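# Pack a limp spare robot arm into a case

## Task

Carry the unpowered 5.7 kg spare arm, whose joints flop freely, from its desk into the open case on the other desk. It must finish motionless and sit low enough that the lid could close, though the lid is left open. No part of it may drop freely more than a few centimetres, or the task fails. The case must remain upright on its desk, or the task fails. Release the arm and move the robot away afterwards. The robot must not topple or finish leaning, or the task fails.

## Robot and tools

Robot: a Rainbow Robotics RB-Y1. It has a two-wheel differential base with two rear casters, a folding leg and torso, two 7-joint arms with parallel grippers, and a pan/tilt head. The base is 0.66 m long and 0.58 m wide, and its front edge sits 0.10 m ahead of the drive axle. Each arm is rated for 3 kg, so the 5.7 kg load is best shared between both hands. Heavy weight held far in front of the wheels can tip the robot forward, and nothing stops that.

Frames: the base frame has its origin on the floor between the drive wheels, with x forward, y left and z up. The reported chest, left_hand and right_hand poses are all in this frame. A hand point lies between its finger pads; the fingers point along the hand's -z axis and close along its x axis. Printed hand positions can be wrong, especially at long reach. The odometry frame is the base frame at the start. base_odometry counts wheel turns only, so wheel slip shows up as travel. Heading is positive to the left, from -3.142 to 3.142.

execute_actions(actions, cameras): actions is a list holding one action, or an empty list to just read the state and images. An action may contain:
- base: exactly one relative command. {"translate_m": d} drives straight by d metres from the current spot, forward positive, range -3 to 3. {"rotate_rad": d} turns in place by d radians, left (counter-clockwise) positive, range -3.2 to 3.2. The base cannot move sideways. A move that would need more than 8.667 s is refused.
- joints: one dictionary of absolute targets, keyed by joint name, covering both arms, torso, head and grippers. Angles are in radians and gripper openings in metres. Ranges: torso_squat_rad 0 to 1.2 (larger lowers the chest); torso_shift_rad -0.3 to 0.6 (positive pushes the hips forward); torso_pitch_rad -0.2 to 1.4 (positive leans forward); torso_yaw_rad -1.5 to 1.5 (positive left); shoulder_pitch -2.356 to 2.356 (negative raises the arm forward); left_shoulder_roll 0 to 3.141 and right_shoulder_roll -3.141 to 0 (away from the body); shoulder_yaw -2.094 to 2.094; elbow -2.617 to 0.01 (negative bends); forearm_roll -3.141 to 3.141; wrist_pitch -1.57 to 1.919; hand_roll -2.705 to 2.705; gripper_m 0 to 0.1 (gap between the pads); head_pan_rad -0.523 to 0.523; head_tilt_rad -0.35 to 1.57 (positive looks down). Yaw, roll and pan signs are the same on both sides. The torso also has combined limits: squat+shift<=1.52; squat-shift+pitch<=1.57; shift+0.5pitch-0.4squat<=0.7; shift+0.3pitch-0.5squat<=0.39. A command that breaks one of these goes only part way and reports off_target.
- speeds: caps for this action only. translate_m 0.05 to 0.4 m/s; rotate_rad 0.1 to 1.509 rad/s.
- min_time_s: 0.1 to 8 s, the shortest duration for each arm and head motion.
The parts of an action start together. A joint left out of an action may keep pushing toward its previous target. An unknown key or an out-of-range value makes the call be refused.
cameras picks among head_camera, left_wrist_camera, right_wrist_camera or all. Leaving it out or passing null returns all of them; [] returns none. The pictures line lists the order of the images.

wait(seconds 0 to 10) lets the scene run on without new commands, then reports. zoom_image(camera, region [x0,y0,x1,y1] in pixels, up to 504x504) enlarges part of that camera's latest image. read_manual only gives licence text. finished_scene(scene) ends the scene and reports success. Call it only after the arm lies still in the case and the robot has let go and moved away.

Results: base_status and joint_status report each motion's outcome. done means reached; for the base it only means the wheels turned. off_target means it settled short and may still push. limit_stop_at_<name> means a built-in limit blocked it. contact_stop means it hit something firm. time_out means it took too long. stopped_with_arm means the torso halted because an arm contact-stopped. A contact stop or time out on one joint freezes every joint in its group: the torso group, or all seven joints of one arm. limit_stop_at_own_body means a guard prevented self-contact; move the arm or torso apart. "joint command not followed" with a cause line means an arm check rejected the targets; grippers still act, and rejected targets may be retried later. on_its_own lists uncommanded joints, and its "held at" shows a target, not a position. After a stop, first ease the arms back in a separate action, then the torso. Exception: if both hands hold one object and the torso contact-stops immediately with nothing in the way, resend every arm joint at its reported position, then repeat the torso command.

Gripping: command an opening at least 0.005 m narrower than the part being held; the resulting off_target is expected.

Hazards: the base does not stop at furniture, and a bent leg can stick out ahead of the base and shove the robot backward unnoticed. Never let the arms strike or squeeze each other. Contact torque at a joint's load limit (shoulders 61.6, elbow 31.6, wrist joints 22 N m, held weight included) freezes the robot for 10 s. Holding a load heats the motors; a MOTOR HOT warning appears at 65 °C, and at 80 °C the arm brakes until it cools. The robot holds its last command while you think. Loose objects may be nudged now and then. Lower the arm gently into the case rather than dropping it, keep the case from tipping, and move smoothly.

Each tool is called after ">>>" as name(argument=value, ...) on one line, values as JSON.

## Session

>>> execute_actions(actions=[])

Scene clock: 0.00 s.
base_odometry: x=+0.000 y=+0.000 heading=+0.000 (m, m, rad; odometry frame)
base_status: not commanded
joint_positions: torso_squat_rad=+0.350 torso_shift_rad=+0.001 torso_pitch_rad=+0.002 torso_yaw_rad=+0.001 left_shoulder_pitch_rad=-0.036 left_shoulder_roll_rad=+0.006 left_shoulder_yaw_rad=+0.036 left_elbow_rad=-0.282 left_forearm_roll_rad=-0.014 left_wrist_pitch_rad=-0.019 left_hand_roll_rad=-0.034 left_gripper_m=+0.100 right_shoulder_pitch_rad=-0.025 right_shoulder_roll_rad=-0.003 right_shoulder_yaw_rad=+0.025 right_elbow_rad=-0.214 right_forearm_roll_rad=-0.051 right_wrist_pitch_rad=-0.024 right_hand_roll_rad=-0.047 right_gripper_m=+0.100 head_pan_rad=+0.000 head_tilt_rad=+0.401
joint_status: not commanded
chest: x=-0.2268 y=-0.0001 z=+1.2476 quat_wxyz=(+1.000, +0.000, +0.001, +0.000) (m; base frame)
left_hand: x=-0.0616 y=+0.2276 z=+0.5818 quat_wxyz=(+0.986, +0.008, -0.166, -0.012) (m; base frame)
right_hand: x=-0.1003 y=-0.2188 z=+0.5735 quat_wxyz=(+0.991, +0.006, -0.130, -0.031) (m; base frame)
pictures: head_camera, left_wrist_camera, right_wrist_camera
Images, in order (width x height): head_camera 896x504, left_wrist_camera 644x364, right_wrist_camera 644x364.

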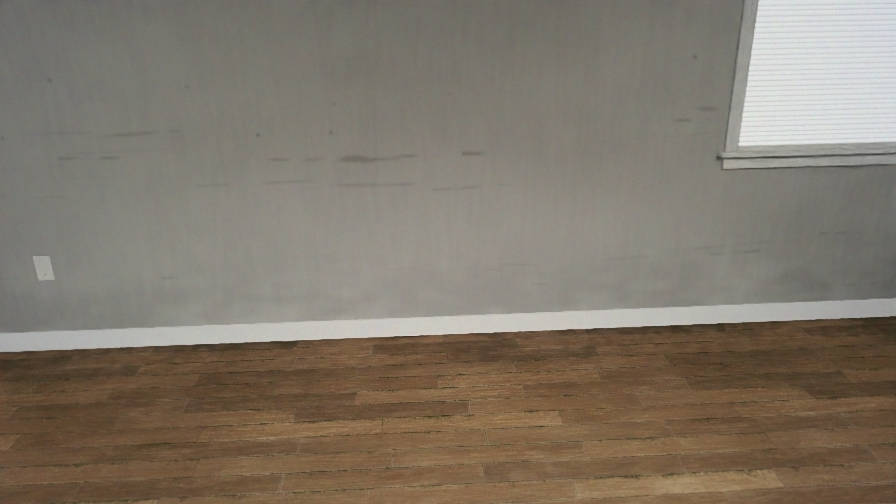

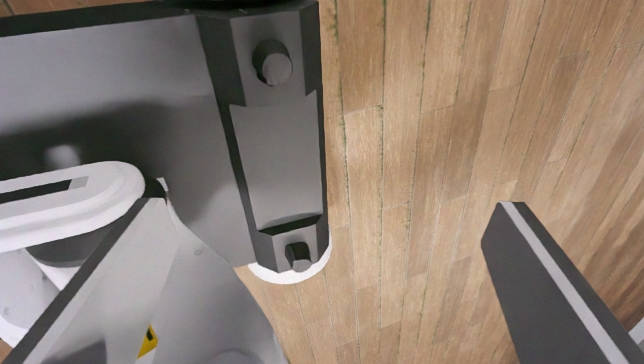

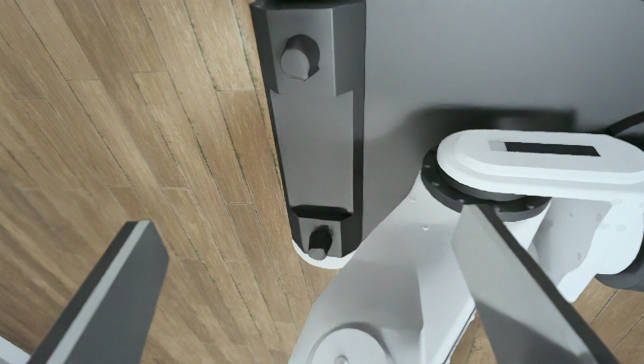

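>>> execute_actions(actions=[{"joints":{"torso_yaw_rad":1.0,"head_pan_rad":0.5}}], cameras=["head_camera"])

>>> execute_actions(actions=[{"joints":{"torso_yaw_rad":-1.0,"head_pan_rad":-0.5}}], cameras=["head_camera"])

Scene clock: 4.93 s.
base_odometry: x=+0.000 y=+0.000 heading=+0.000 (m, m, rad; odometry frame)
base_status: not commanded
joint_positions: torso_squat_rad=+0.350 torso_shift_rad=+0.001 torso_pitch_rad=+0.002 torso_yaw_rad=+0.793 left_shoulder_pitch_rad=-0.036 left_shoulder_roll_rad=+0.006 left_shoulder_yaw_rad=+0.036 left_elbow_rad=-0.282 left_forearm_roll_rad=-0.014 left_wrist_pitch_rad=-0.019 left_hand_roll_rad=-0.034 left_gripper_m=+0.100 right_shoulder_pitch_rad=-0.025 right_shoulder_roll_rad=-0.003 right_shoulder_yaw_rad=+0.025 right_elbow_rad=-0.214 right_forearm_roll_rad=-0.051 right_wrist_pitch_rad=-0.024 right_hand_roll_rad=-0.047 right_gripper_m=+0.100 head_pan_rad=+0.500 head_tilt_rad=+0.401
joint_status: torso_yaw_rad limit_stop_at_own_body (moved +0.793 of +0.999); the others done
on_its_own: torso_yaw_rad is held at +0.793, not at your +1.000, since a limit_stop_at_own_body
chest: x=-0.2268 y=-0.0001 z=+1.2476 quat_wxyz=(+0.922, +0.000, +0.001, +0.386) (m; base frame)
left_hand: x=-0.2738 y=+0.2779 z=+0.5820 quat_wxyz=(+0.914, +0.072, -0.149, +0.370) (m; base frame)
right_hand: x=+0.0173 y=-0.0627 z=+0.5733 quat_wxyz=(+0.926, +0.056, -0.117, +0.354) (m; base frame)
pictures: head_camera
Images, in order (width x height): head_camera 896x504.

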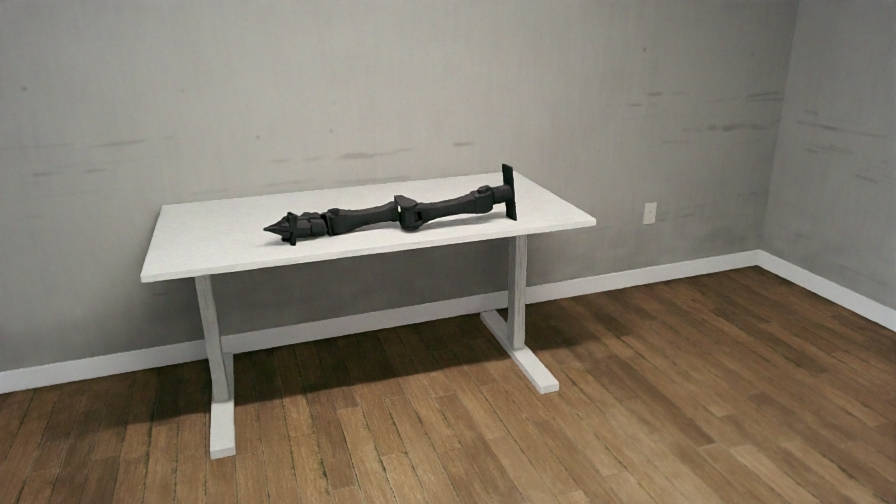

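not run: a stop came earlier in this reply.

>>> execute_actions(actions=[{"joints":{"torso_yaw_rad":-0.75,"head_pan_rad":-0.52}}], cameras=["head_camera"])

Scene clock: 10.93 s.
base_odometry: x=+0.000 y=+0.000 heading=+0.000 (m, m, rad; odometry frame)
base_status: not commanded
joint_positions: torso_squat_rad=+0.350 torso_shift_rad=+0.001 torso_pitch_rad=+0.002 torso_yaw_rad=-0.750 left_shoulder_pitch_rad=-0.036 left_shoulder_roll_rad=+0.006 left_shoulder_yaw_rad=+0.036 left_elbow_rad=-0.282 left_forearm_roll_rad=-0.014 left_wrist_pitch_rad=-0.019 left_hand_roll_rad=-0.034 left_gripper_m=+0.100 right_shoulder_pitch_rad=-0.025 right_shoulder_roll_rad=-0.003 right_shoulder_yaw_rad=+0.025 right_elbow_rad=-0.214 right_forearm_roll_rad=-0.051 right_wrist_pitch_rad=-0.024 right_hand_roll_rad=-0.047 right_gripper_m=+0.100 head_pan_rad=-0.520 head_tilt_rad=+0.401
joint_status: all done
chest: x=-0.2268 y=-0.0001 z=+1.2476 quat_wxyz=(+0.930, -0.001, +0.001, -0.366) (m; base frame)
left_hand: x=+0.0493 y=+0.0529 z=+0.5817 quat_wxyz=(+0.913, -0.054, -0.158, -0.372) (m; base frame)
right_hand: x=-0.2836 y=-0.2470 z=+0.5738 quat_wxyz=(+0.911, -0.042, -0.123, -0.392) (m; base frame)
pictures: head_camera
Images, in order (width x height): head_camera 896x504.

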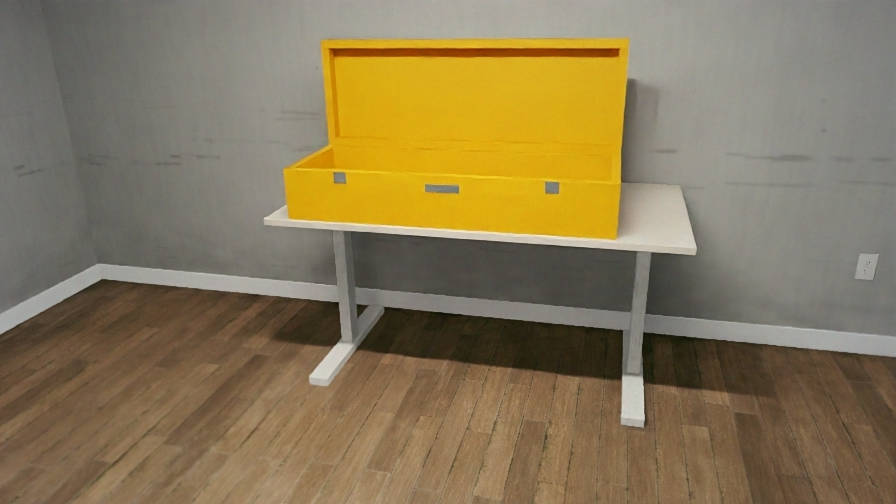

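>>> execute_actions(actions=[{"base":{"rotate_rad":1.355},"joints":{"torso_yaw_rad":0,"head_pan_rad":0.2}}], cameras=[])

>>> execute_actions(actions=[{"base":{"translate_m":1.25},"joints":{"head_tilt_rad":0.65}}], cameras=[])

>>> execute_actions(actions=[{"base":{"rotate_rad":0.28},"joints":{"head_pan_rad":0.0}}], cameras=["head_camera"])

Scene clock: 34.40 s.
base_odometry: x=+0.000 y=+0.000 heading=+1.355 (m, m, rad; odometry frame)
base_status: done
joint_positions: torso_squat_rad=+0.350 torso_shift_rad=+0.001 torso_pitch_rad=+0.002 torso_yaw_rad=+0.000 left_shoulder_pitch_rad=-0.036 left_shoulder_roll_rad=+0.006 left_shoulder_yaw_rad=+0.036 left_elbow_rad=-0.282 left_forearm_roll_rad=-0.014 left_wrist_pitch_rad=-0.019 left_hand_roll_rad=-0.034 left_gripper_m=+0.100 right_shoulder_pitch_rad=-0.025 right_shoulder_roll_rad=-0.003 right_shoulder_yaw_rad=+0.025 right_elbow_rad=-0.214 right_forearm_roll_rad=-0.051 right_wrist_pitch_rad=-0.024 right_hand_roll_rad=-0.047 right_gripper_m=+0.100 head_pan_rad=+0.200 head_tilt_rad=+0.401
joint_status: all done
chest: x=-0.2268 y=-0.0001 z=+1.2476 quat_wxyz=(+1.000, +0.000, +0.001, +0.000) (m; base frame)
left_hand: x=-0.0615 y=+0.2275 z=+0.5818 quat_wxyz=(+0.986, +0.008, -0.166, -0.012) (m; base frame)
right_hand: x=-0.1005 y=-0.2188 z=+0.5735 quat_wxyz=(+0.991, +0.006, -0.130, -0.031) (m; base frame)
pictures: none
No camera images: the call's "cameras" was empty. Leave "cameras" out to get every camera's image.

Scene clock: 38.97 s.
base_odometry: x=+0.267 y=+1.221 heading=+1.355 (m, m, rad; odometry frame)
base_status: done
joint_positions: torso_squat_rad=+0.350 torso_shift_rad=+0.001 torso_pitch_rad=+0.002 torso_yaw_rad=+0.000 left_shoulder_pitch_rad=-0.036 left_shoulder_roll_rad=+0.006 left_shoulder_yaw_rad=+0.036 left_elbow_rad=-0.282 left_forearm_roll_rad=-0.014 left_wrist_pitch_rad=-0.019 left_hand_roll_rad=-0.034 left_gripper_m=+0.100 right_shoulder_pitch_rad=-0.025 right_shoulder_roll_rad=-0.003 right_shoulder_yaw_rad=+0.025 right_elbow_rad=-0.214 right_forearm_roll_rad=-0.051 right_wrist_pitch_rad=-0.024 right_hand_roll_rad=-0.047 right_gripper_m=+0.100 head_pan_rad=+0.200 head_tilt_rad=+0.650
joint_status: all done
chest: x=-0.2268 y=-0.0001 z=+1.2476 quat_wxyz=(+1.000, +0.000, +0.001, +0.000) (m; base frame)
left_hand: x=-0.0614 y=+0.2275 z=+0.5818 quat_wxyz=(+0.986, +0.008, -0.166, -0.012) (m; base frame)
right_hand: x=-0.1004 y=-0.2188 z=+0.5735 quat_wxyz=(+0.991, +0.006, -0.130, -0.031) (m; base frame)
pictures: none
No camera images: the call's "cameras" was empty. Leave "cameras" out to get every camera's image.

Scene clock: 40.77 s.
base_odometry: x=+0.267 y=+1.221 heading=+1.635 (m, m, rad; odometry frame)
base_status: done
joint_positions: torso_squat_rad=+0.350 torso_shift_rad=+0.001 torso_pitch_rad=+0.002 torso_yaw_rad=+0.000 left_shoulder_pitch_rad=-0.036 left_shoulder_roll_rad=+0.006 left_shoulder_yaw_rad=+0.036 left_elbow_rad=-0.282 left_forearm_roll_rad=-0.014 left_wrist_pitch_rad=-0.019 left_hand_roll_rad=-0.034 left_gripper_m=+0.100 right_shoulder_pitch_rad=-0.025 right_shoulder_roll_rad=-0.003 right_shoulder_yaw_rad=+0.025 right_elbow_rad=-0.214 right_forearm_roll_rad=-0.051 right_wrist_pitch_rad=-0.024 right_hand_roll_rad=-0.047 right_gripper_m=+0.100 head_pan_rad=+0.000 head_tilt_rad=+0.650
joint_status: all done
chest: x=-0.2268 y=-0.0001 z=+1.2476 quat_wxyz=(+1.000, +0.000, +0.001, +0.000) (m; base frame)
left_hand: x=-0.0614 y=+0.2275 z=+0.5818 quat_wxyz=(+0.986, +0.008, -0.166, -0.012) (m; base frame)
right_hand: x=-0.1004 y=-0.2188 z=+0.5735 quat_wxyz=(+0.991, +0.006, -0.130, -0.031) (m; base frame)
pictures: head_camera
Images, in order (width x height): head_camera 896x504.

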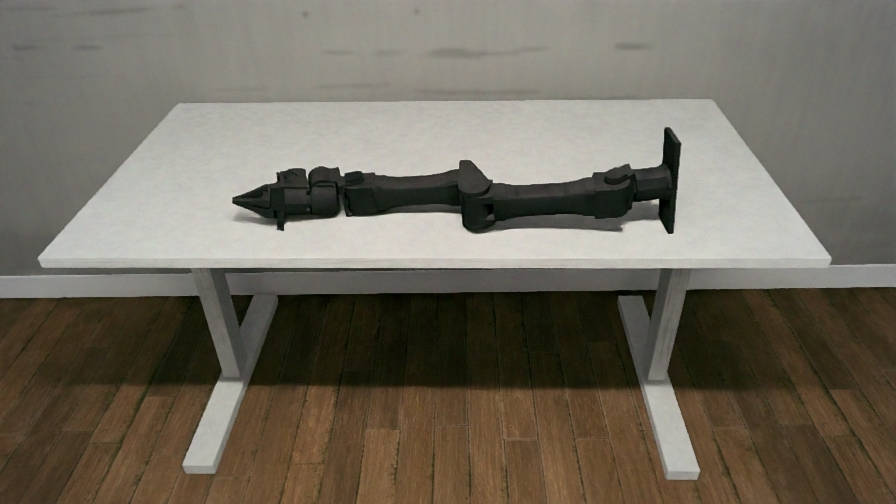

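>>> zoom_image(camera="head_camera", region=[210, 100, 710, 270])

Region (210, 100, 710, 270) of head_camera's 896x504 image, scaled by 1.008, with more detail than that image has; it fills the top 171 rows of this view, and the rest is white.

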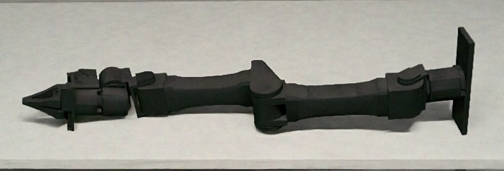

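>>> execute_actions(actions=[{"base":{"translate_m":0.45},"joints":{"head_tilt_rad":0.95,"left_shoulder_pitch_rad":-0.3,"left_shoulder_roll_rad":0.05,"left_shoulder_yaw_rad":0.1,"left_elbow_rad":-1.9,"left_wrist_pitch_rad":1.0,"right_shoulder_pitch_rad":-0.3,"right_shoulder_roll_rad":-0.05,"right_shoulder_yaw_rad":-0.1,"right_elbow_rad":-1.9,"right_wrist_pitch_rad":1.0}}], cameras=["head_camera"])

Scene clock: 80.03 s.
base_odometry: x=+0.238 y=+1.670 heading=+1.635 (m, m, rad; odometry frame)
base_status: done
joint_positions: torso_squat_rad=+0.350 torso_shift_rad=+0.001 torso_pitch_rad=+0.002 torso_yaw_rad=+0.000 left_shoulder_pitch_rad=-0.300 left_shoulder_roll_rad=+0.050 left_shoulder_yaw_rad=+0.100 left_elbow_rad=-1.900 left_forearm_roll_rad=-0.014 left_wrist_pitch_rad=+1.000 left_hand_roll_rad=-0.034 left_gripper_m=+0.100 right_shoulder_pitch_rad=-0.300 right_shoulder_roll_rad=-0.050 right_shoulder_yaw_rad=-0.100 right_elbow_rad=-1.900 right_forearm_roll_rad=-0.051 right_wrist_pitch_rad=+1.000 right_hand_roll_rad=-0.047 right_gripper_m=+0.100 head_pan_rad=+0.000 head_tilt_rad=+0.950
joint_status: all done
chest: x=-0.2268 y=-0.0001 z=+1.2476 quat_wxyz=(+1.000, +0.000, +0.001, +0.000) (m; base frame)
left_hand: x=+0.3214 y=+0.2346 z=+1.1072 quat_wxyz=(+0.829, +0.033, -0.558, -0.020) (m; base frame)
right_hand: x=+0.3213 y=-0.2223 z=+1.1070 quat_wxyz=(+0.830, +0.022, -0.558, -0.013) (m; base frame)
pictures: head_camera
Images, in order (width x height): head_camera 896x504.

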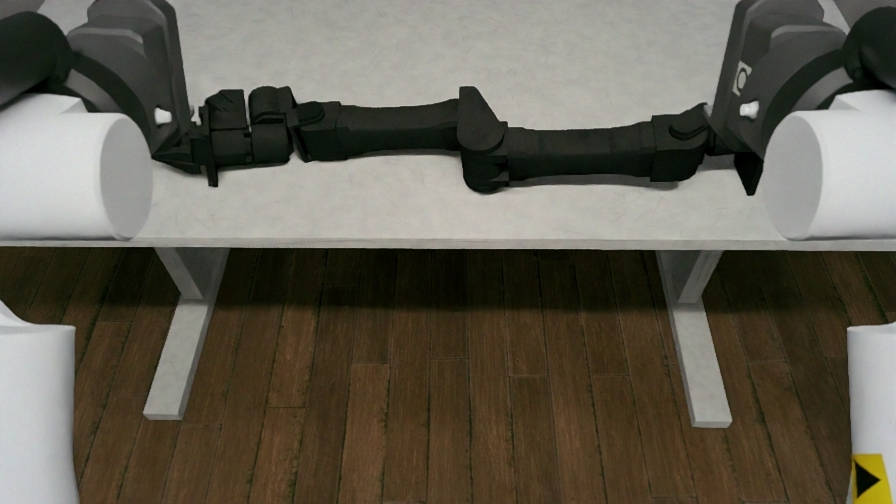

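>>> execute_actions(actions=[{"joints":{"head_tilt_rad":0.8,"head_pan_rad":-0.3,"right_shoulder_yaw_rad":-0.9,"left_shoulder_yaw_rad":0.9}}], cameras=["head_camera"])

Scene clock: 102.53 s.
base_odometry: x=+0.238 y=+1.670 heading=+1.635 (m, m, rad; odometry frame)
base_status: not commanded
joint_positions: torso_squat_rad=+0.350 torso_shift_rad=+0.001 torso_pitch_rad=+0.002 torso_yaw_rad=+0.000 left_shoulder_pitch_rad=-0.300 left_shoulder_roll_rad=+0.050 left_shoulder_yaw_rad=+0.900 left_elbow_rad=-1.900 left_forearm_roll_rad=-0.014 left_wrist_pitch_rad=+1.000 left_hand_roll_rad=-0.034 left_gripper_m=+0.100 right_shoulder_pitch_rad=-0.300 right_shoulder_roll_rad=-0.050 right_shoulder_yaw_rad=-0.900 right_elbow_rad=-1.900 right_forearm_roll_rad=-0.051 right_wrist_pitch_rad=+1.000 right_hand_roll_rad=-0.047 right_gripper_m=+0.100 head_pan_rad=-0.300 head_tilt_rad=+0.800
joint_status: all done
chest: x=-0.2268 y=-0.0001 z=+1.2476 quat_wxyz=(+1.000, +0.000, +0.001, +0.000) (m; base frame)
left_hand: x=+0.1816 y=+0.5668 z=+1.0783 quat_wxyz=(+0.767, +0.148, -0.515, +0.353) (m; base frame)
right_hand: x=+0.1901 y=-0.5583 z=+1.0811 quat_wxyz=(+0.749, -0.097, -0.532, -0.382) (m; base frame)
pictures: head_camera
Images, in order (width x height): head_camera 896x504.

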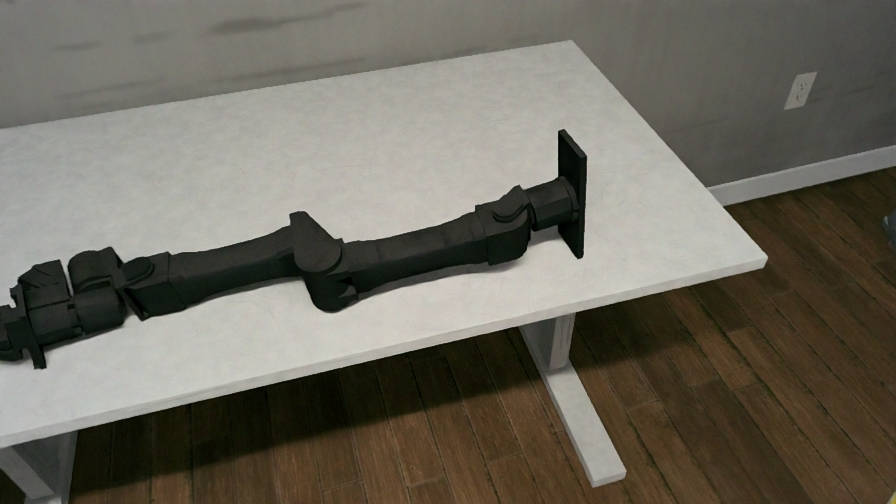

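>>> zoom_image(camera="head_camera", region=[440, 110, 640, 290])

>>> zoom_image(camera="head_camera", region=[0, 220, 220, 390])

Region (440, 110, 640, 290) of head_camera's 896x504 image, scaled by 2.520, with more detail than that image has; it fills the top 454 rows of this view, and the rest is white.

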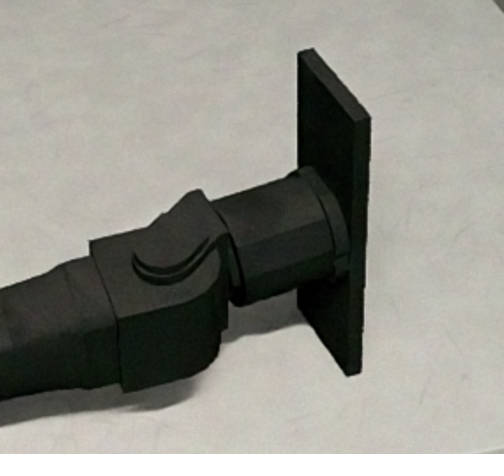

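Region (0, 220, 220, 390) of head_camera's 896x504 image, scaled by 2.291, with more detail than that image has; it fills the top 389 rows of this view, and the rest is white.

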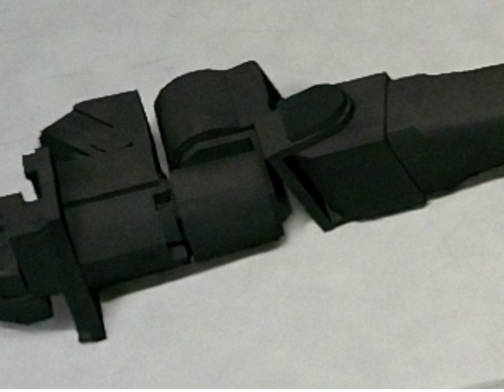

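>>> execute_actions(actions=[{"base":{"rotate_rad":-0.54},"joints":{"torso_squat_rad":0.1,"head_tilt_rad":1.0,"head_pan_rad":-0.2,"right_shoulder_pitch_rad":-0.696,"right_shoulder_roll_rad":-0.077,"right_shoulder_yaw_rad":-0.221,"right_elbow_rad":-1.4,"right_forearm_roll_rad":0,"right_wrist_pitch_rad":1.9,"right_hand_roll_rad":1.571,"right_gripper_m":0.07}}], cameras=[])

>>> execute_actions(actions=[{"base":{"translate_m":0.35}}], cameras=[])

>>> execute_actions(actions=[{"base":{"rotate_rad":0.54}}])

Scene clock: 160.40 s.
base_odometry: x=+0.238 y=+1.670 heading=+1.096 (m, m, rad; odometry frame)
base_status: done
joint_positions: torso_squat_rad=+0.100 torso_shift_rad=+0.001 torso_pitch_rad=+0.002 torso_yaw_rad=+0.000 left_shoulder_pitch_rad=-0.300 left_shoulder_roll_rad=+0.050 left_shoulder_yaw_rad=+0.900 left_elbow_rad=-1.900 left_forearm_roll_rad=-0.014 left_wrist_pitch_rad=+1.000 left_hand_roll_rad=-0.034 left_gripper_m=+0.100 right_shoulder_pitch_rad=-0.696 right_shoulder_roll_rad=-0.077 right_shoulder_yaw_rad=-0.221 right_elbow_rad=-1.400 right_forearm_roll_rad=+0.000 right_wrist_pitch_rad=+1.900 right_hand_roll_rad=+1.571 right_gripper_m=+0.070 head_pan_rad=-0.200 head_tilt_rad=+1.000
joint_status: all done
chest: x=-0.2267 y=-0.0001 z=+1.2864 quat_wxyz=(+1.000, +0.000, +0.001, +0.000) (m; base frame)
left_hand: x=+0.1816 y=+0.5668 z=+1.1171 quat_wxyz=(+0.767, +0.148, -0.515, +0.353) (m; base frame)
right_hand: x=+0.2456 y=-0.2202 z=+1.0346 quat_wxyz=(+0.705, -0.058, -0.058, +0.705) (m; base frame)
pictures: none
No camera images: the call's "cameras" was empty. Leave "cameras" out to get every camera's image.

Scene clock: 162.63 s.
base_odometry: x=+0.399 y=+1.981 heading=+1.096 (m, m, rad; odometry frame)
base_status: done
joint_positions: torso_squat_rad=+0.100 torso_shift_rad=+0.001 torso_pitch_rad=+0.002 torso_yaw_rad=+0.000 left_shoulder_pitch_rad=-0.300 left_shoulder_roll_rad=+0.050 left_shoulder_yaw_rad=+0.900 left_elbow_rad=-1.900 left_forearm_roll_rad=-0.014 left_wrist_pitch_rad=+1.000 left_hand_roll_rad=-0.034 left_gripper_m=+0.100 right_shoulder_pitch_rad=-0.696 right_shoulder_roll_rad=-0.077 right_shoulder_yaw_rad=-0.221 right_elbow_rad=-1.400 right_forearm_roll_rad=+0.000 right_wrist_pitch_rad=+1.900 right_hand_roll_rad=+1.571 right_gripper_m=+0.070 head_pan_rad=-0.200 head_tilt_rad=+1.000
joint_status: not commanded
chest: x=-0.2267 y=-0.0001 z=+1.2864 quat_wxyz=(+1.000, +0.000, +0.001, +0.000) (m; base frame)
left_hand: x=+0.1817 y=+0.5668 z=+1.1172 quat_wxyz=(+0.767, +0.148, -0.515, +0.353) (m; base frame)
right_hand: x=+0.2457 y=-0.2202 z=+1.0347 quat_wxyz=(+0.705, -0.058, -0.058, +0.705) (m; base frame)
pictures: none
No camera images: the call's "cameras" was empty. Leave "cameras" out to get every camera's image.

Scene clock: 165.03 s.
base_odometry: x=+0.399 y=+1.981 heading=+1.635 (m, m, rad; odometry frame)
base_status: done
joint_positions: torso_squat_rad=+0.100 torso_shift_rad=+0.001 torso_pitch_rad=+0.002 torso_yaw_rad=+0.000 left_shoulder_pitch_rad=-0.300 left_shoulder_roll_rad=+0.050 left_shoulder_yaw_rad=+0.900 left_elbow_rad=-1.900 left_forearm_roll_rad=-0.014 left_wrist_pitch_rad=+1.000 left_hand_roll_rad=-0.034 left_gripper_m=+0.100 right_shoulder_pitch_rad=-0.696 right_shoulder_roll_rad=-0.077 right_shoulder_yaw_rad=-0.221 right_elbow_rad=-1.400 right_forearm_roll_rad=+0.000 right_wrist_pitch_rad=+1.900 right_hand_roll_rad=+1.571 right_gripper_m=+0.070 head_pan_rad=-0.200 head_tilt_rad=+1.000
joint_status: not commanded
chest: x=-0.2267 y=-0.0002 z=+1.2864 quat_wxyz=(+1.000, +0.000, +0.001, +0.000) (m; base frame)
left_hand: x=+0.1817 y=+0.5667 z=+1.1172 quat_wxyz=(+0.767, +0.148, -0.515, +0.353) (m; base frame)
right_hand: x=+0.2457 y=-0.2203 z=+1.0347 quat_wxyz=(+0.705, -0.058, -0.058, +0.705) (m; base frame)
pictures: head_camera, left_wrist_camera, right_wrist_camera
Images, in order (width x height): head_camera 896x504, left_wrist_camera 644x364, right_wrist_camera 644x364.

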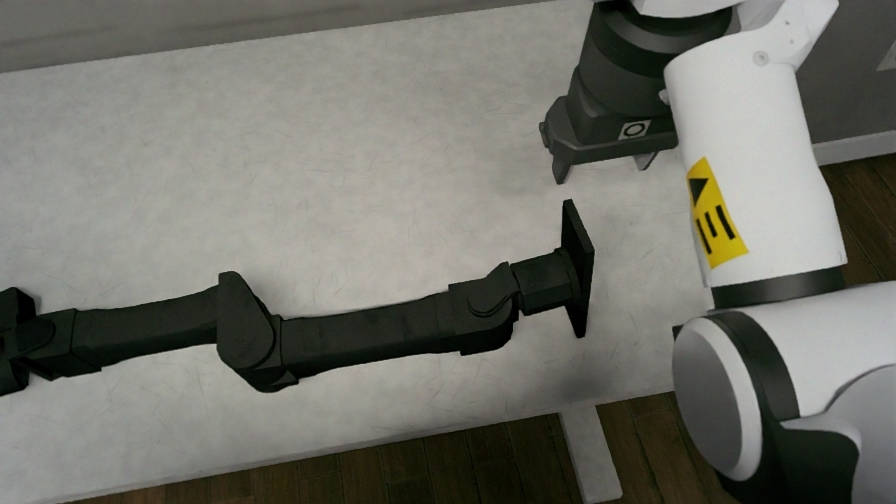

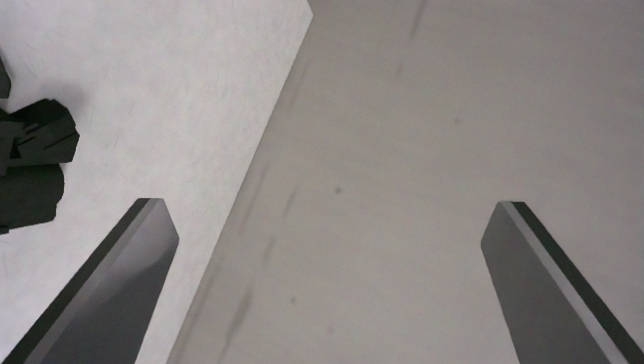

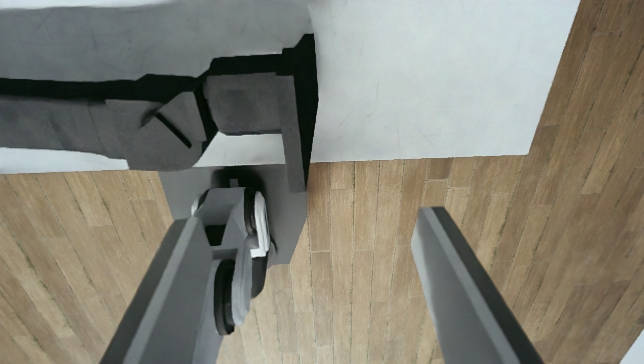

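>>> execute_actions(actions=[{"joints":{"right_elbow_rad":-1.172,"right_wrist_pitch_rad":1.838},"min_time_s":1}], cameras=["head_camera","right_wrist_camera"])

Scene clock: 168.90 s.
base_odometry: x=+0.399 y=+1.981 heading=+1.635 (m, m, rad; odometry frame)
base_status: not commanded
joint_positions: torso_squat_rad=+0.100 torso_shift_rad=+0.001 torso_pitch_rad=+0.002 torso_yaw_rad=+0.000 left_shoulder_pitch_rad=-0.300 left_shoulder_roll_rad=+0.050 left_shoulder_yaw_rad=+0.900 left_elbow_rad=-1.900 left_forearm_roll_rad=-0.014 left_wrist_pitch_rad=+1.000 left_hand_roll_rad=-0.034 left_gripper_m=+0.100 right_shoulder_pitch_rad=-0.696 right_shoulder_roll_rad=-0.077 right_shoulder_yaw_rad=-0.221 right_elbow_rad=-1.172 right_forearm_roll_rad=+0.000 right_wrist_pitch_rad=+1.838 right_hand_roll_rad=+1.571 right_gripper_m=+0.070 head_pan_rad=-0.200 head_tilt_rad=+1.000
joint_status: all done
chest: x=-0.2267 y=-0.0002 z=+1.2864 quat_wxyz=(+1.000, +0.000, +0.001, +0.000) (m; base frame)
left_hand: x=+0.1817 y=+0.5667 z=+1.1172 quat_wxyz=(+0.767, +0.148, -0.515, +0.353) (m; base frame)
right_hand: x=+0.2226 y=-0.2203 z=+0.9749 quat_wxyz=(+0.707, +0.001, +0.001, +0.707) (m; base frame)
pictures: head_camera, right_wrist_camera
Images, in order (width x height): head_camera 896x504, right_wrist_camera 644x364.

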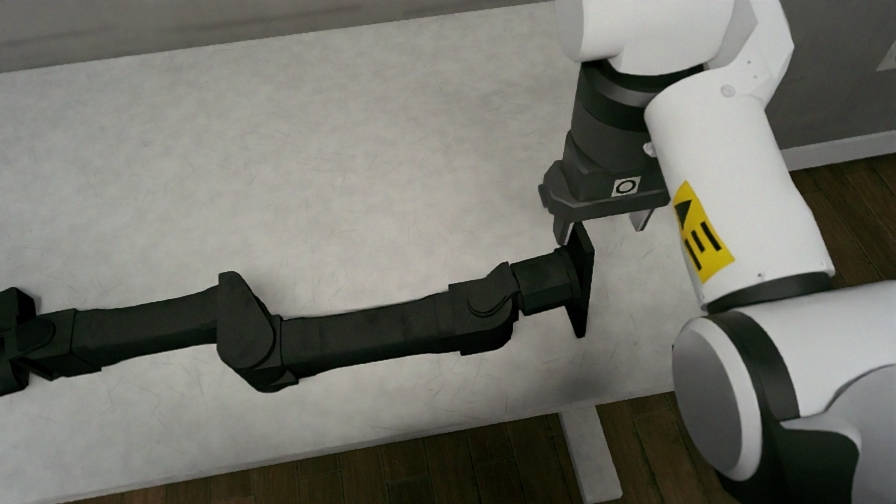

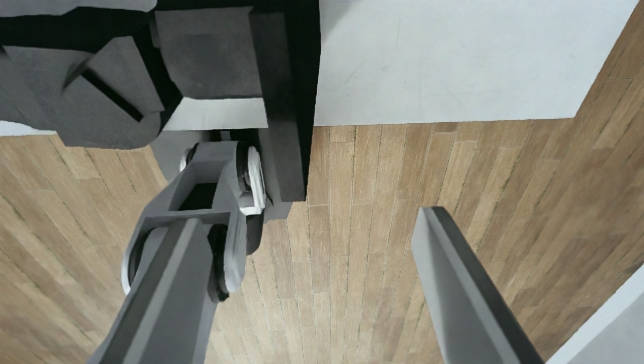

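>>> execute_actions(actions=[{"base":{"translate_m":0.02},"joints":{"torso_yaw_rad":0.027,"torso_squat_rad":0.4}}], cameras=["head_camera","right_wrist_camera"])

Scene clock: 175.23 s.
base_odometry: x=+0.397 y=+2.001 heading=+1.635 (m, m, rad; odometry frame)
base_status: done
joint_positions: torso_squat_rad=+0.400 torso_shift_rad=+0.001 torso_pitch_rad=+0.001 torso_yaw_rad=+0.027 left_shoulder_pitch_rad=-0.300 left_shoulder_roll_rad=+0.050 left_shoulder_yaw_rad=+0.900 left_elbow_rad=-1.900 left_forearm_roll_rad=-0.014 left_wrist_pitch_rad=+1.000 left_hand_roll_rad=-0.034 left_gripper_m=+0.100 right_shoulder_pitch_rad=-0.696 right_shoulder_roll_rad=-0.077 right_shoulder_yaw_rad=-0.221 right_elbow_rad=-1.172 right_forearm_roll_rad=+0.000 right_wrist_pitch_rad=+1.838 right_hand_roll_rad=+1.571 right_gripper_m=+0.070 head_pan_rad=-0.200 head_tilt_rad=+1.000
joint_status: all done
chest: x=-0.2269 y=-0.0001 z=+1.2347 quat_wxyz=(+1.000, +0.000, +0.001, +0.013) (m; base frame)
left_hand: x=+0.1662 y=+0.5776 z=+1.0656 quat_wxyz=(+0.762, +0.155, -0.513, +0.363) (m; base frame)
right_hand: x=+0.2282 y=-0.2080 z=+0.9232 quat_wxyz=(+0.698, +0.001, +0.001, +0.717) (m; base frame)
pictures: head_camera, right_wrist_camera
Images, in order (width x height): head_camera 896x504, right_wrist_camera 644x364.

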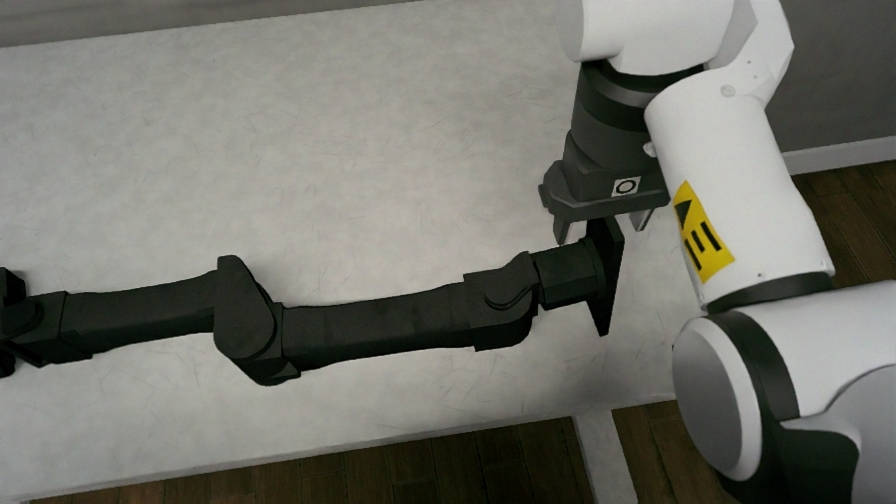

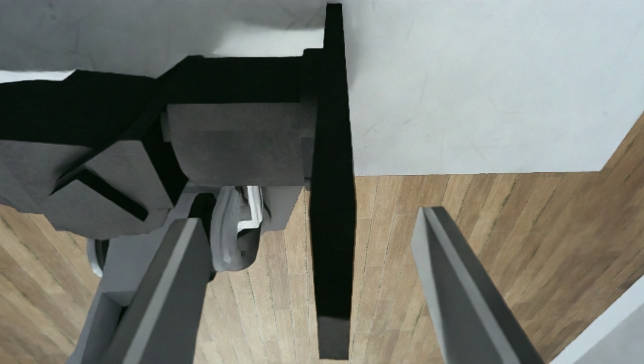

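>>> execute_actions(actions=[{"joints":{"torso_squat_rad":0.455,"torso_yaw_rad":0.02}}], cameras=[])

>>> execute_actions(actions=[{"joints":{"right_gripper_m":0.0}}], cameras=["head_camera","right_wrist_camera"])

Scene clock: 179.53 s.
base_odometry: x=+0.397 y=+2.001 heading=+1.635 (m, m, rad; odometry frame)
base_status: not commanded
joint_positions: torso_squat_rad=+0.455 torso_shift_rad=+0.001 torso_pitch_rad=+0.001 torso_yaw_rad=+0.020 left_shoulder_pitch_rad=-0.300 left_shoulder_roll_rad=+0.050 left_shoulder_yaw_rad=+0.900 left_elbow_rad=-1.900 left_forearm_roll_rad=-0.014 left_wrist_pitch_rad=+1.000 left_hand_roll_rad=-0.034 left_gripper_m=+0.100 right_shoulder_pitch_rad=-0.696 right_shoulder_roll_rad=-0.077 right_shoulder_yaw_rad=-0.221 right_elbow_rad=-1.172 right_forearm_roll_rad=+0.000 right_wrist_pitch_rad=+1.838 right_hand_roll_rad=+1.571 right_gripper_m=+0.070 head_pan_rad=-0.200 head_tilt_rad=+1.000
joint_status: all done
chest: x=-0.2269 y=-0.0001 z=+1.2187 quat_wxyz=(+1.000, +0.000, +0.001, +0.010) (m; base frame)
left_hand: x=+0.1701 y=+0.5748 z=+1.0496 quat_wxyz=(+0.763, +0.153, -0.514, +0.361) (m; base frame)
right_hand: x=+0.2268 y=-0.2112 z=+0.9072 quat_wxyz=(+0.700, +0.001, +0.001, +0.714) (m; base frame)
pictures: none
No camera images: the call's "cameras" was empty. Leave "cameras" out to get every camera's image.

Scene clock: 181.07 s.
base_odometry: x=+0.397 y=+2.001 heading=+1.635 (m, m, rad; odometry frame)
base_status: not commanded
joint_positions: torso_squat_rad=+0.455 torso_shift_rad=+0.001 torso_pitch_rad=+0.002 torso_yaw_rad=+0.020 left_shoulder_pitch_rad=-0.300 left_shoulder_roll_rad=+0.050 left_shoulder_yaw_rad=+0.900 left_elbow_rad=-1.900 left_forearm_roll_rad=-0.014 left_wrist_pitch_rad=+1.000 left_hand_roll_rad=-0.034 left_gripper_m=+0.100 right_shoulder_pitch_rad=-0.696 right_shoulder_roll_rad=-0.078 right_shoulder_yaw_rad=-0.221 right_elbow_rad=-1.172 right_forearm_roll_rad=+0.001 right_wrist_pitch_rad=+1.838 right_hand_roll_rad=+1.571 right_gripper_m=+0.013 head_pan_rad=-0.200 head_tilt_rad=+1.000
joint_status: right_gripper_m off_target (ended at +0.013, target +0.000)
chest: x=-0.2268 y=-0.0001 z=+1.2187 quat_wxyz=(+1.000, +0.000, +0.001, +0.010) (m; base frame)
left_hand: x=+0.1702 y=+0.5748 z=+1.0495 quat_wxyz=(+0.763, +0.153, -0.514, +0.361) (m; base frame)
right_hand: x=+0.2268 y=-0.2122 z=+0.9072 quat_wxyz=(+0.700, +0.000, +0.001, +0.714) (m; base frame)
pictures: head_camera, right_wrist_camera
Images, in order (width x height): head_camera 896x504, right_wrist_camera 644x364.

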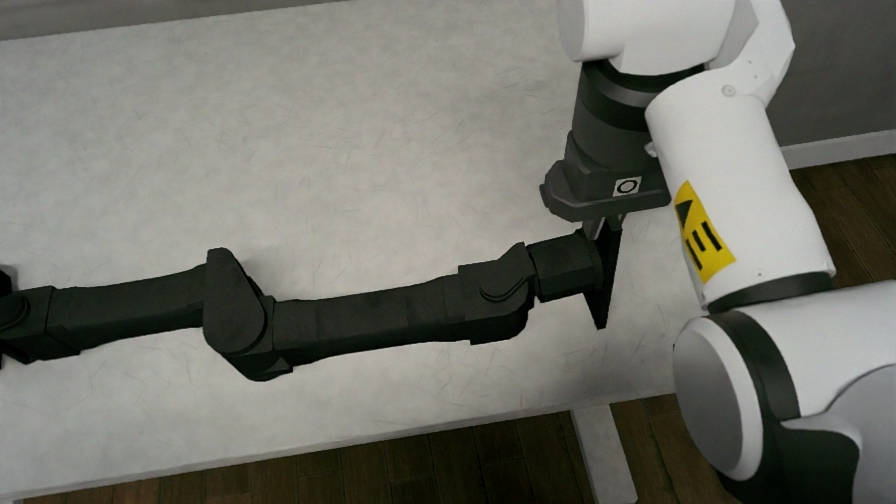

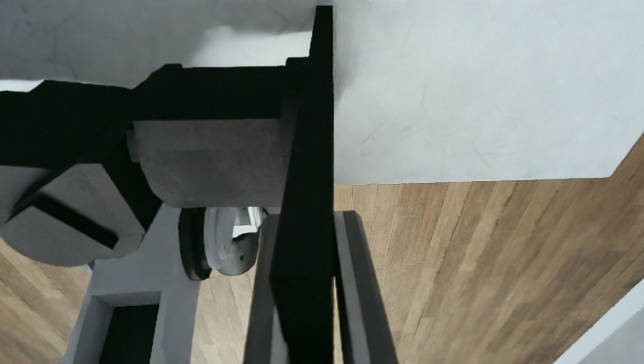

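>>> execute_actions(actions=[{"joints":{"torso_squat_rad":0.39,"right_shoulder_pitch_rad":-0.1945,"right_shoulder_roll_rad":-0.006,"right_shoulder_yaw_rad":-0.066,"right_elbow_rad":-1.857,"right_wrist_pitch_rad":1.647},"min_time_s":2.5}], cameras=["head_camera","right_wrist_camera"])

Scene clock: 186.13 s.
base_odometry: x=+0.397 y=+2.001 heading=+1.635 (m, m, rad; odometry frame)
base_status: not commanded
joint_positions: torso_squat_rad=+0.390 torso_shift_rad=+0.001 torso_pitch_rad=+0.002 torso_yaw_rad=+0.020 left_shoulder_pitch_rad=-0.300 left_shoulder_roll_rad=+0.050 left_shoulder_yaw_rad=+0.900 left_elbow_rad=-1.900 left_forearm_roll_rad=-0.014 left_wrist_pitch_rad=+1.000 left_hand_roll_rad=-0.034 left_gripper_m=+0.100 right_shoulder_pitch_rad=-0.192 right_shoulder_roll_rad=-0.008 right_shoulder_yaw_rad=-0.067 right_elbow_rad=-1.855 right_forearm_roll_rad=+0.001 right_wrist_pitch_rad=+1.648 right_hand_roll_rad=+1.571 right_gripper_m=+0.015 head_pan_rad=-0.200 head_tilt_rad=+1.000
joint_status: all done
chest: x=-0.2265 y=-0.0002 z=+1.2374 quat_wxyz=(+1.000, +0.000, +0.001, +0.010) (m; base frame)
left_hand: x=+0.1704 y=+0.5747 z=+1.0681 quat_wxyz=(+0.764, +0.153, -0.513, +0.360) (m; base frame)
right_hand: x=+0.1872 y=-0.2135 z=+0.9242 quat_wxyz=(+0.688, -0.135, -0.136, +0.700) (m; base frame)
pictures: head_camera, right_wrist_camera
Images, in order (width x height): head_camera 896x504, right_wrist_camera 644x364.

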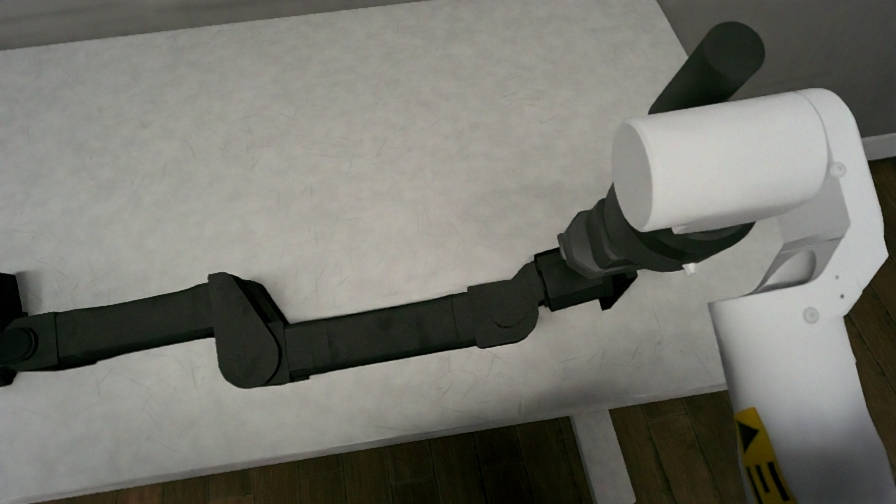

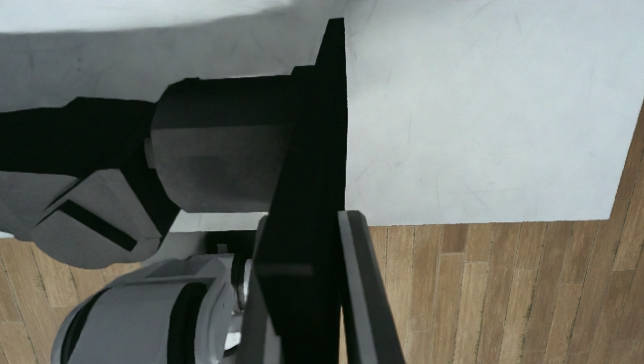

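>>> execute_actions(actions=[{"joints":{"torso_squat_rad":0.42,"head_pan_rad":0.0,"right_shoulder_pitch_rad":0.285,"right_shoulder_roll_rad":-0.013,"right_shoulder_yaw_rad":0.096,"right_elbow_rad":-2.039,"right_wrist_pitch_rad":0.985},"min_time_s":2.5}], cameras=["head_camera","right_wrist_camera"])

Scene clock: 192.27 s.
base_odometry: x=+0.397 y=+2.001 heading=+1.635 (m, m, rad; odometry frame)
base_status: not commanded
joint_positions: torso_squat_rad=+0.420 torso_shift_rad=+0.001 torso_pitch_rad=+0.002 torso_yaw_rad=+0.020 left_shoulder_pitch_rad=-0.300 left_shoulder_roll_rad=+0.050 left_shoulder_yaw_rad=+0.900 left_elbow_rad=-1.900 left_forearm_roll_rad=-0.014 left_wrist_pitch_rad=+1.000 left_hand_roll_rad=-0.034 left_gripper_m=+0.100 right_shoulder_pitch_rad=+0.287 right_shoulder_roll_rad=-0.014 right_shoulder_yaw_rad=+0.094 right_elbow_rad=-2.036 right_forearm_roll_rad=+0.001 right_wrist_pitch_rad=+0.986 right_hand_roll_rad=+1.571 right_gripper_m=+0.014 head_pan_rad=+0.000 head_tilt_rad=+1.000
joint_status: all done
chest: x=-0.2266 y=-0.0002 z=+1.2291 quat_wxyz=(+1.000, +0.000, +0.001, +0.010) (m; base frame)
left_hand: x=+0.1703 y=+0.5747 z=+1.0598 quat_wxyz=(+0.763, +0.153, -0.513, +0.360) (m; base frame)
right_hand: x=+0.1522 y=-0.2143 z=+0.8892 quat_wxyz=(+0.648, -0.266, -0.269, +0.660) (m; base frame)
pictures: head_camera, right_wrist_camera
Images, in order (width x height): head_camera 896x504, right_wrist_camera 644x364.

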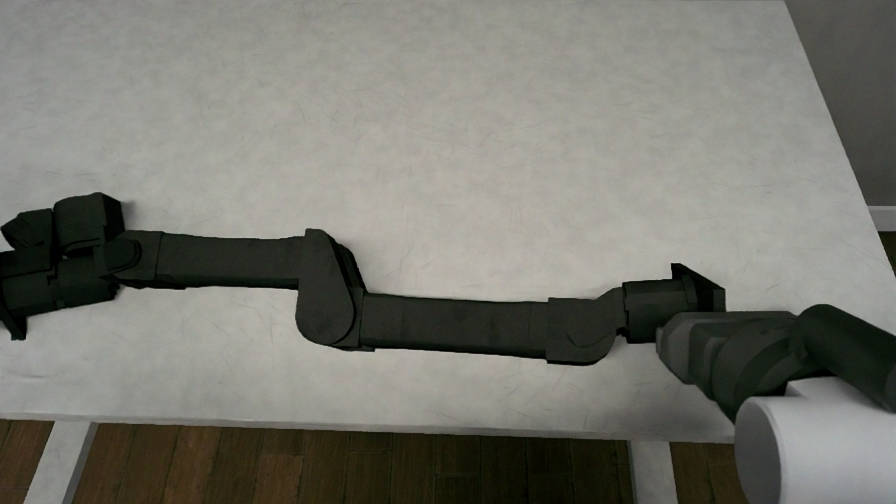

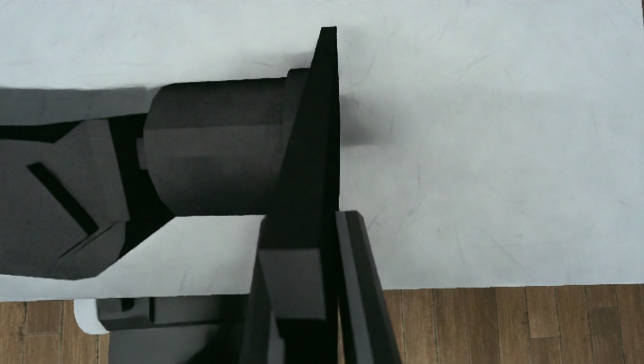

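>>> execute_actions(actions=[{"joints":{"left_shoulder_pitch_rad":-0.508,"left_shoulder_roll_rad":0.041,"left_shoulder_yaw_rad":0.167,"left_elbow_rad":-1.345,"left_forearm_roll_rad":0,"left_wrist_pitch_rad":1.578,"left_hand_roll_rad":-0.05}}], cameras=["head_camera","left_wrist_camera"])

Scene clock: 215.33 s.
base_odometry: x=+0.397 y=+2.001 heading=+1.635 (m, m, rad; odometry frame)
base_status: not commanded
joint_positions: torso_squat_rad=+0.420 torso_shift_rad=+0.001 torso_pitch_rad=+0.002 torso_yaw_rad=+0.020 left_shoulder_pitch_rad=-0.508 left_shoulder_roll_rad=+0.041 left_shoulder_yaw_rad=+0.167 left_elbow_rad=-1.345 left_forearm_roll_rad=+0.000 left_wrist_pitch_rad=+1.578 left_hand_roll_rad=-0.050 left_gripper_m=+0.100 right_shoulder_pitch_rad=+0.287 right_shoulder_roll_rad=-0.014 right_shoulder_yaw_rad=+0.095 right_elbow_rad=-2.036 right_forearm_roll_rad=+0.001 right_wrist_pitch_rad=+0.986 right_hand_roll_rad=+1.571 right_gripper_m=+0.014 head_pan_rad=+0.000 head_tilt_rad=+1.000
joint_status: all done
chest: x=-0.2266 y=-0.0003 z=+1.2291 quat_wxyz=(+1.000, +0.000, +0.001, +0.010) (m; base frame)
left_hand: x=+0.2361 y=+0.2288 z=+0.8895 quat_wxyz=(+0.992, +0.004, -0.123, -0.015) (m; base frame)
right_hand: x=+0.1522 y=-0.2142 z=+0.8891 quat_wxyz=(+0.648, -0.266, -0.270, +0.661) (m; base frame)
pictures: head_camera, left_wrist_camera
Images, in order (width x height): head_camera 896x504, left_wrist_camera 644x364.

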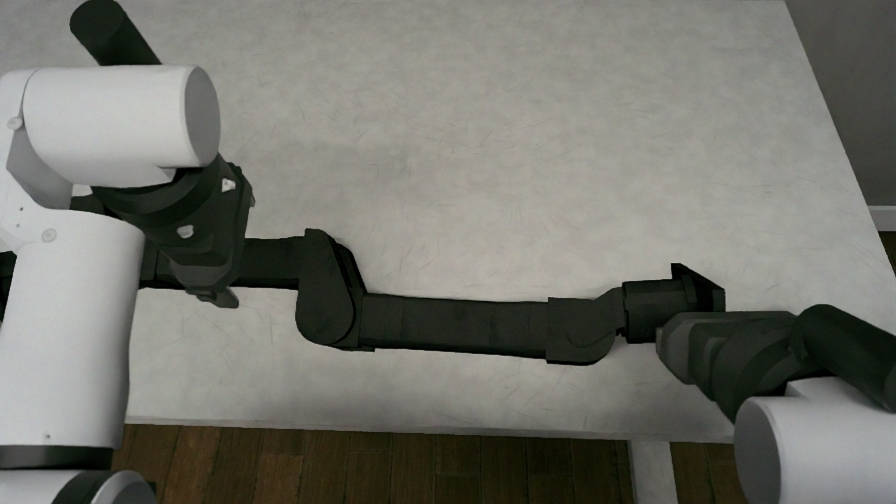

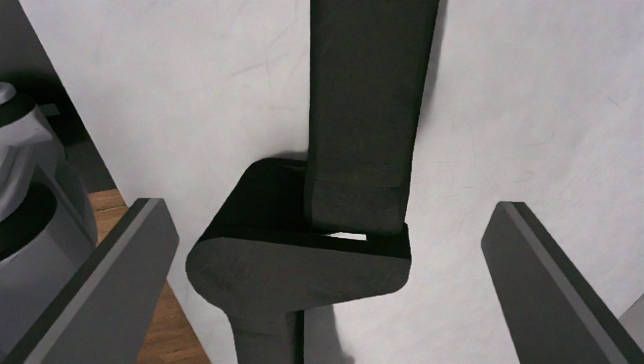

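>>> execute_actions(actions=[{"joints":{"left_shoulder_pitch_rad":-0.642,"left_shoulder_roll_rad":0.125,"left_shoulder_yaw_rad":0.288,"left_elbow_rad":-0.765,"left_wrist_pitch_rad":1.06,"left_hand_roll_rad":-0.17},"min_time_s":1.5}], cameras=["head_camera","left_wrist_camera"])

Scene clock: 226.33 s.
base_odometry: x=+0.397 y=+2.001 heading=+1.635 (m, m, rad; odometry frame)
base_status: not commanded
joint_positions: torso_squat_rad=+0.420 torso_shift_rad=+0.001 torso_pitch_rad=+0.002 torso_yaw_rad=+0.020 left_shoulder_pitch_rad=-0.642 left_shoulder_roll_rad=+0.125 left_shoulder_yaw_rad=+0.288 left_elbow_rad=-0.765 left_forearm_roll_rad=+0.000 left_wrist_pitch_rad=+1.060 left_hand_roll_rad=-0.170 left_gripper_m=+0.100 right_shoulder_pitch_rad=+0.287 right_shoulder_roll_rad=-0.014 right_shoulder_yaw_rad=+0.095 right_elbow_rad=-2.036 right_forearm_roll_rad=+0.001 right_wrist_pitch_rad=+0.986 right_hand_roll_rad=+1.571 right_gripper_m=+0.014 head_pan_rad=+0.000 head_tilt_rad=+1.000
joint_status: all done
chest: x=-0.2266 y=-0.0003 z=+1.2291 quat_wxyz=(+1.000, +0.000, +0.001, +0.010) (m; base frame)
left_hand: x=+0.2733 y=+0.2802 z=+0.8088 quat_wxyz=(+0.986, +0.024, -0.163, -0.025) (m; base frame)
right_hand: x=+0.1522 y=-0.2142 z=+0.8891 quat_wxyz=(+0.648, -0.266, -0.270, +0.661) (m; base frame)
pictures: head_camera, left_wrist_camera
Images, in order (width x height): head_camera 896x504, left_wrist_camera 644x364.

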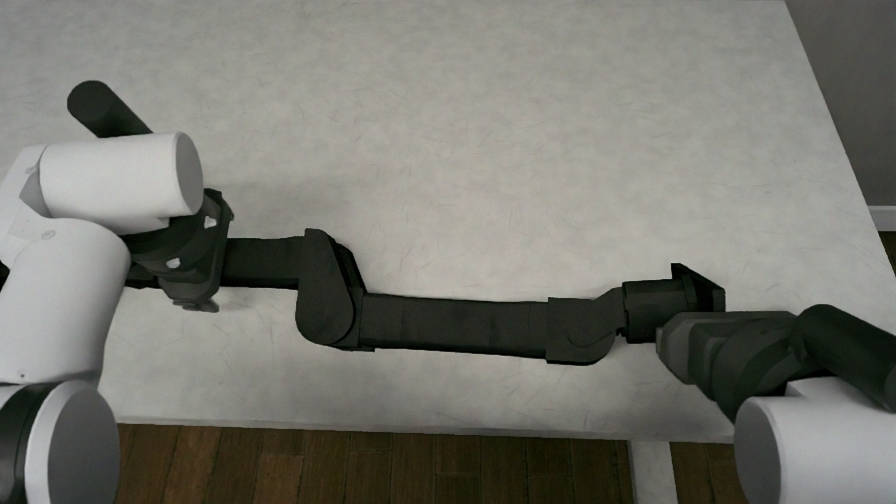

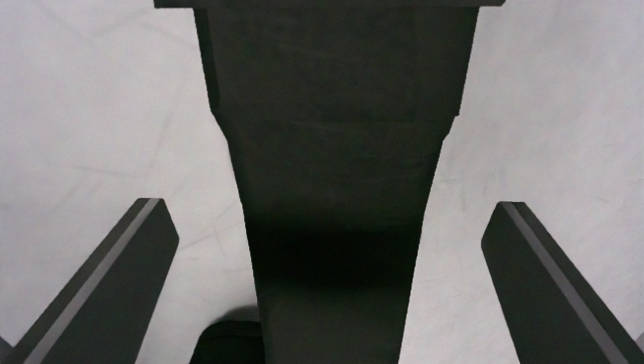

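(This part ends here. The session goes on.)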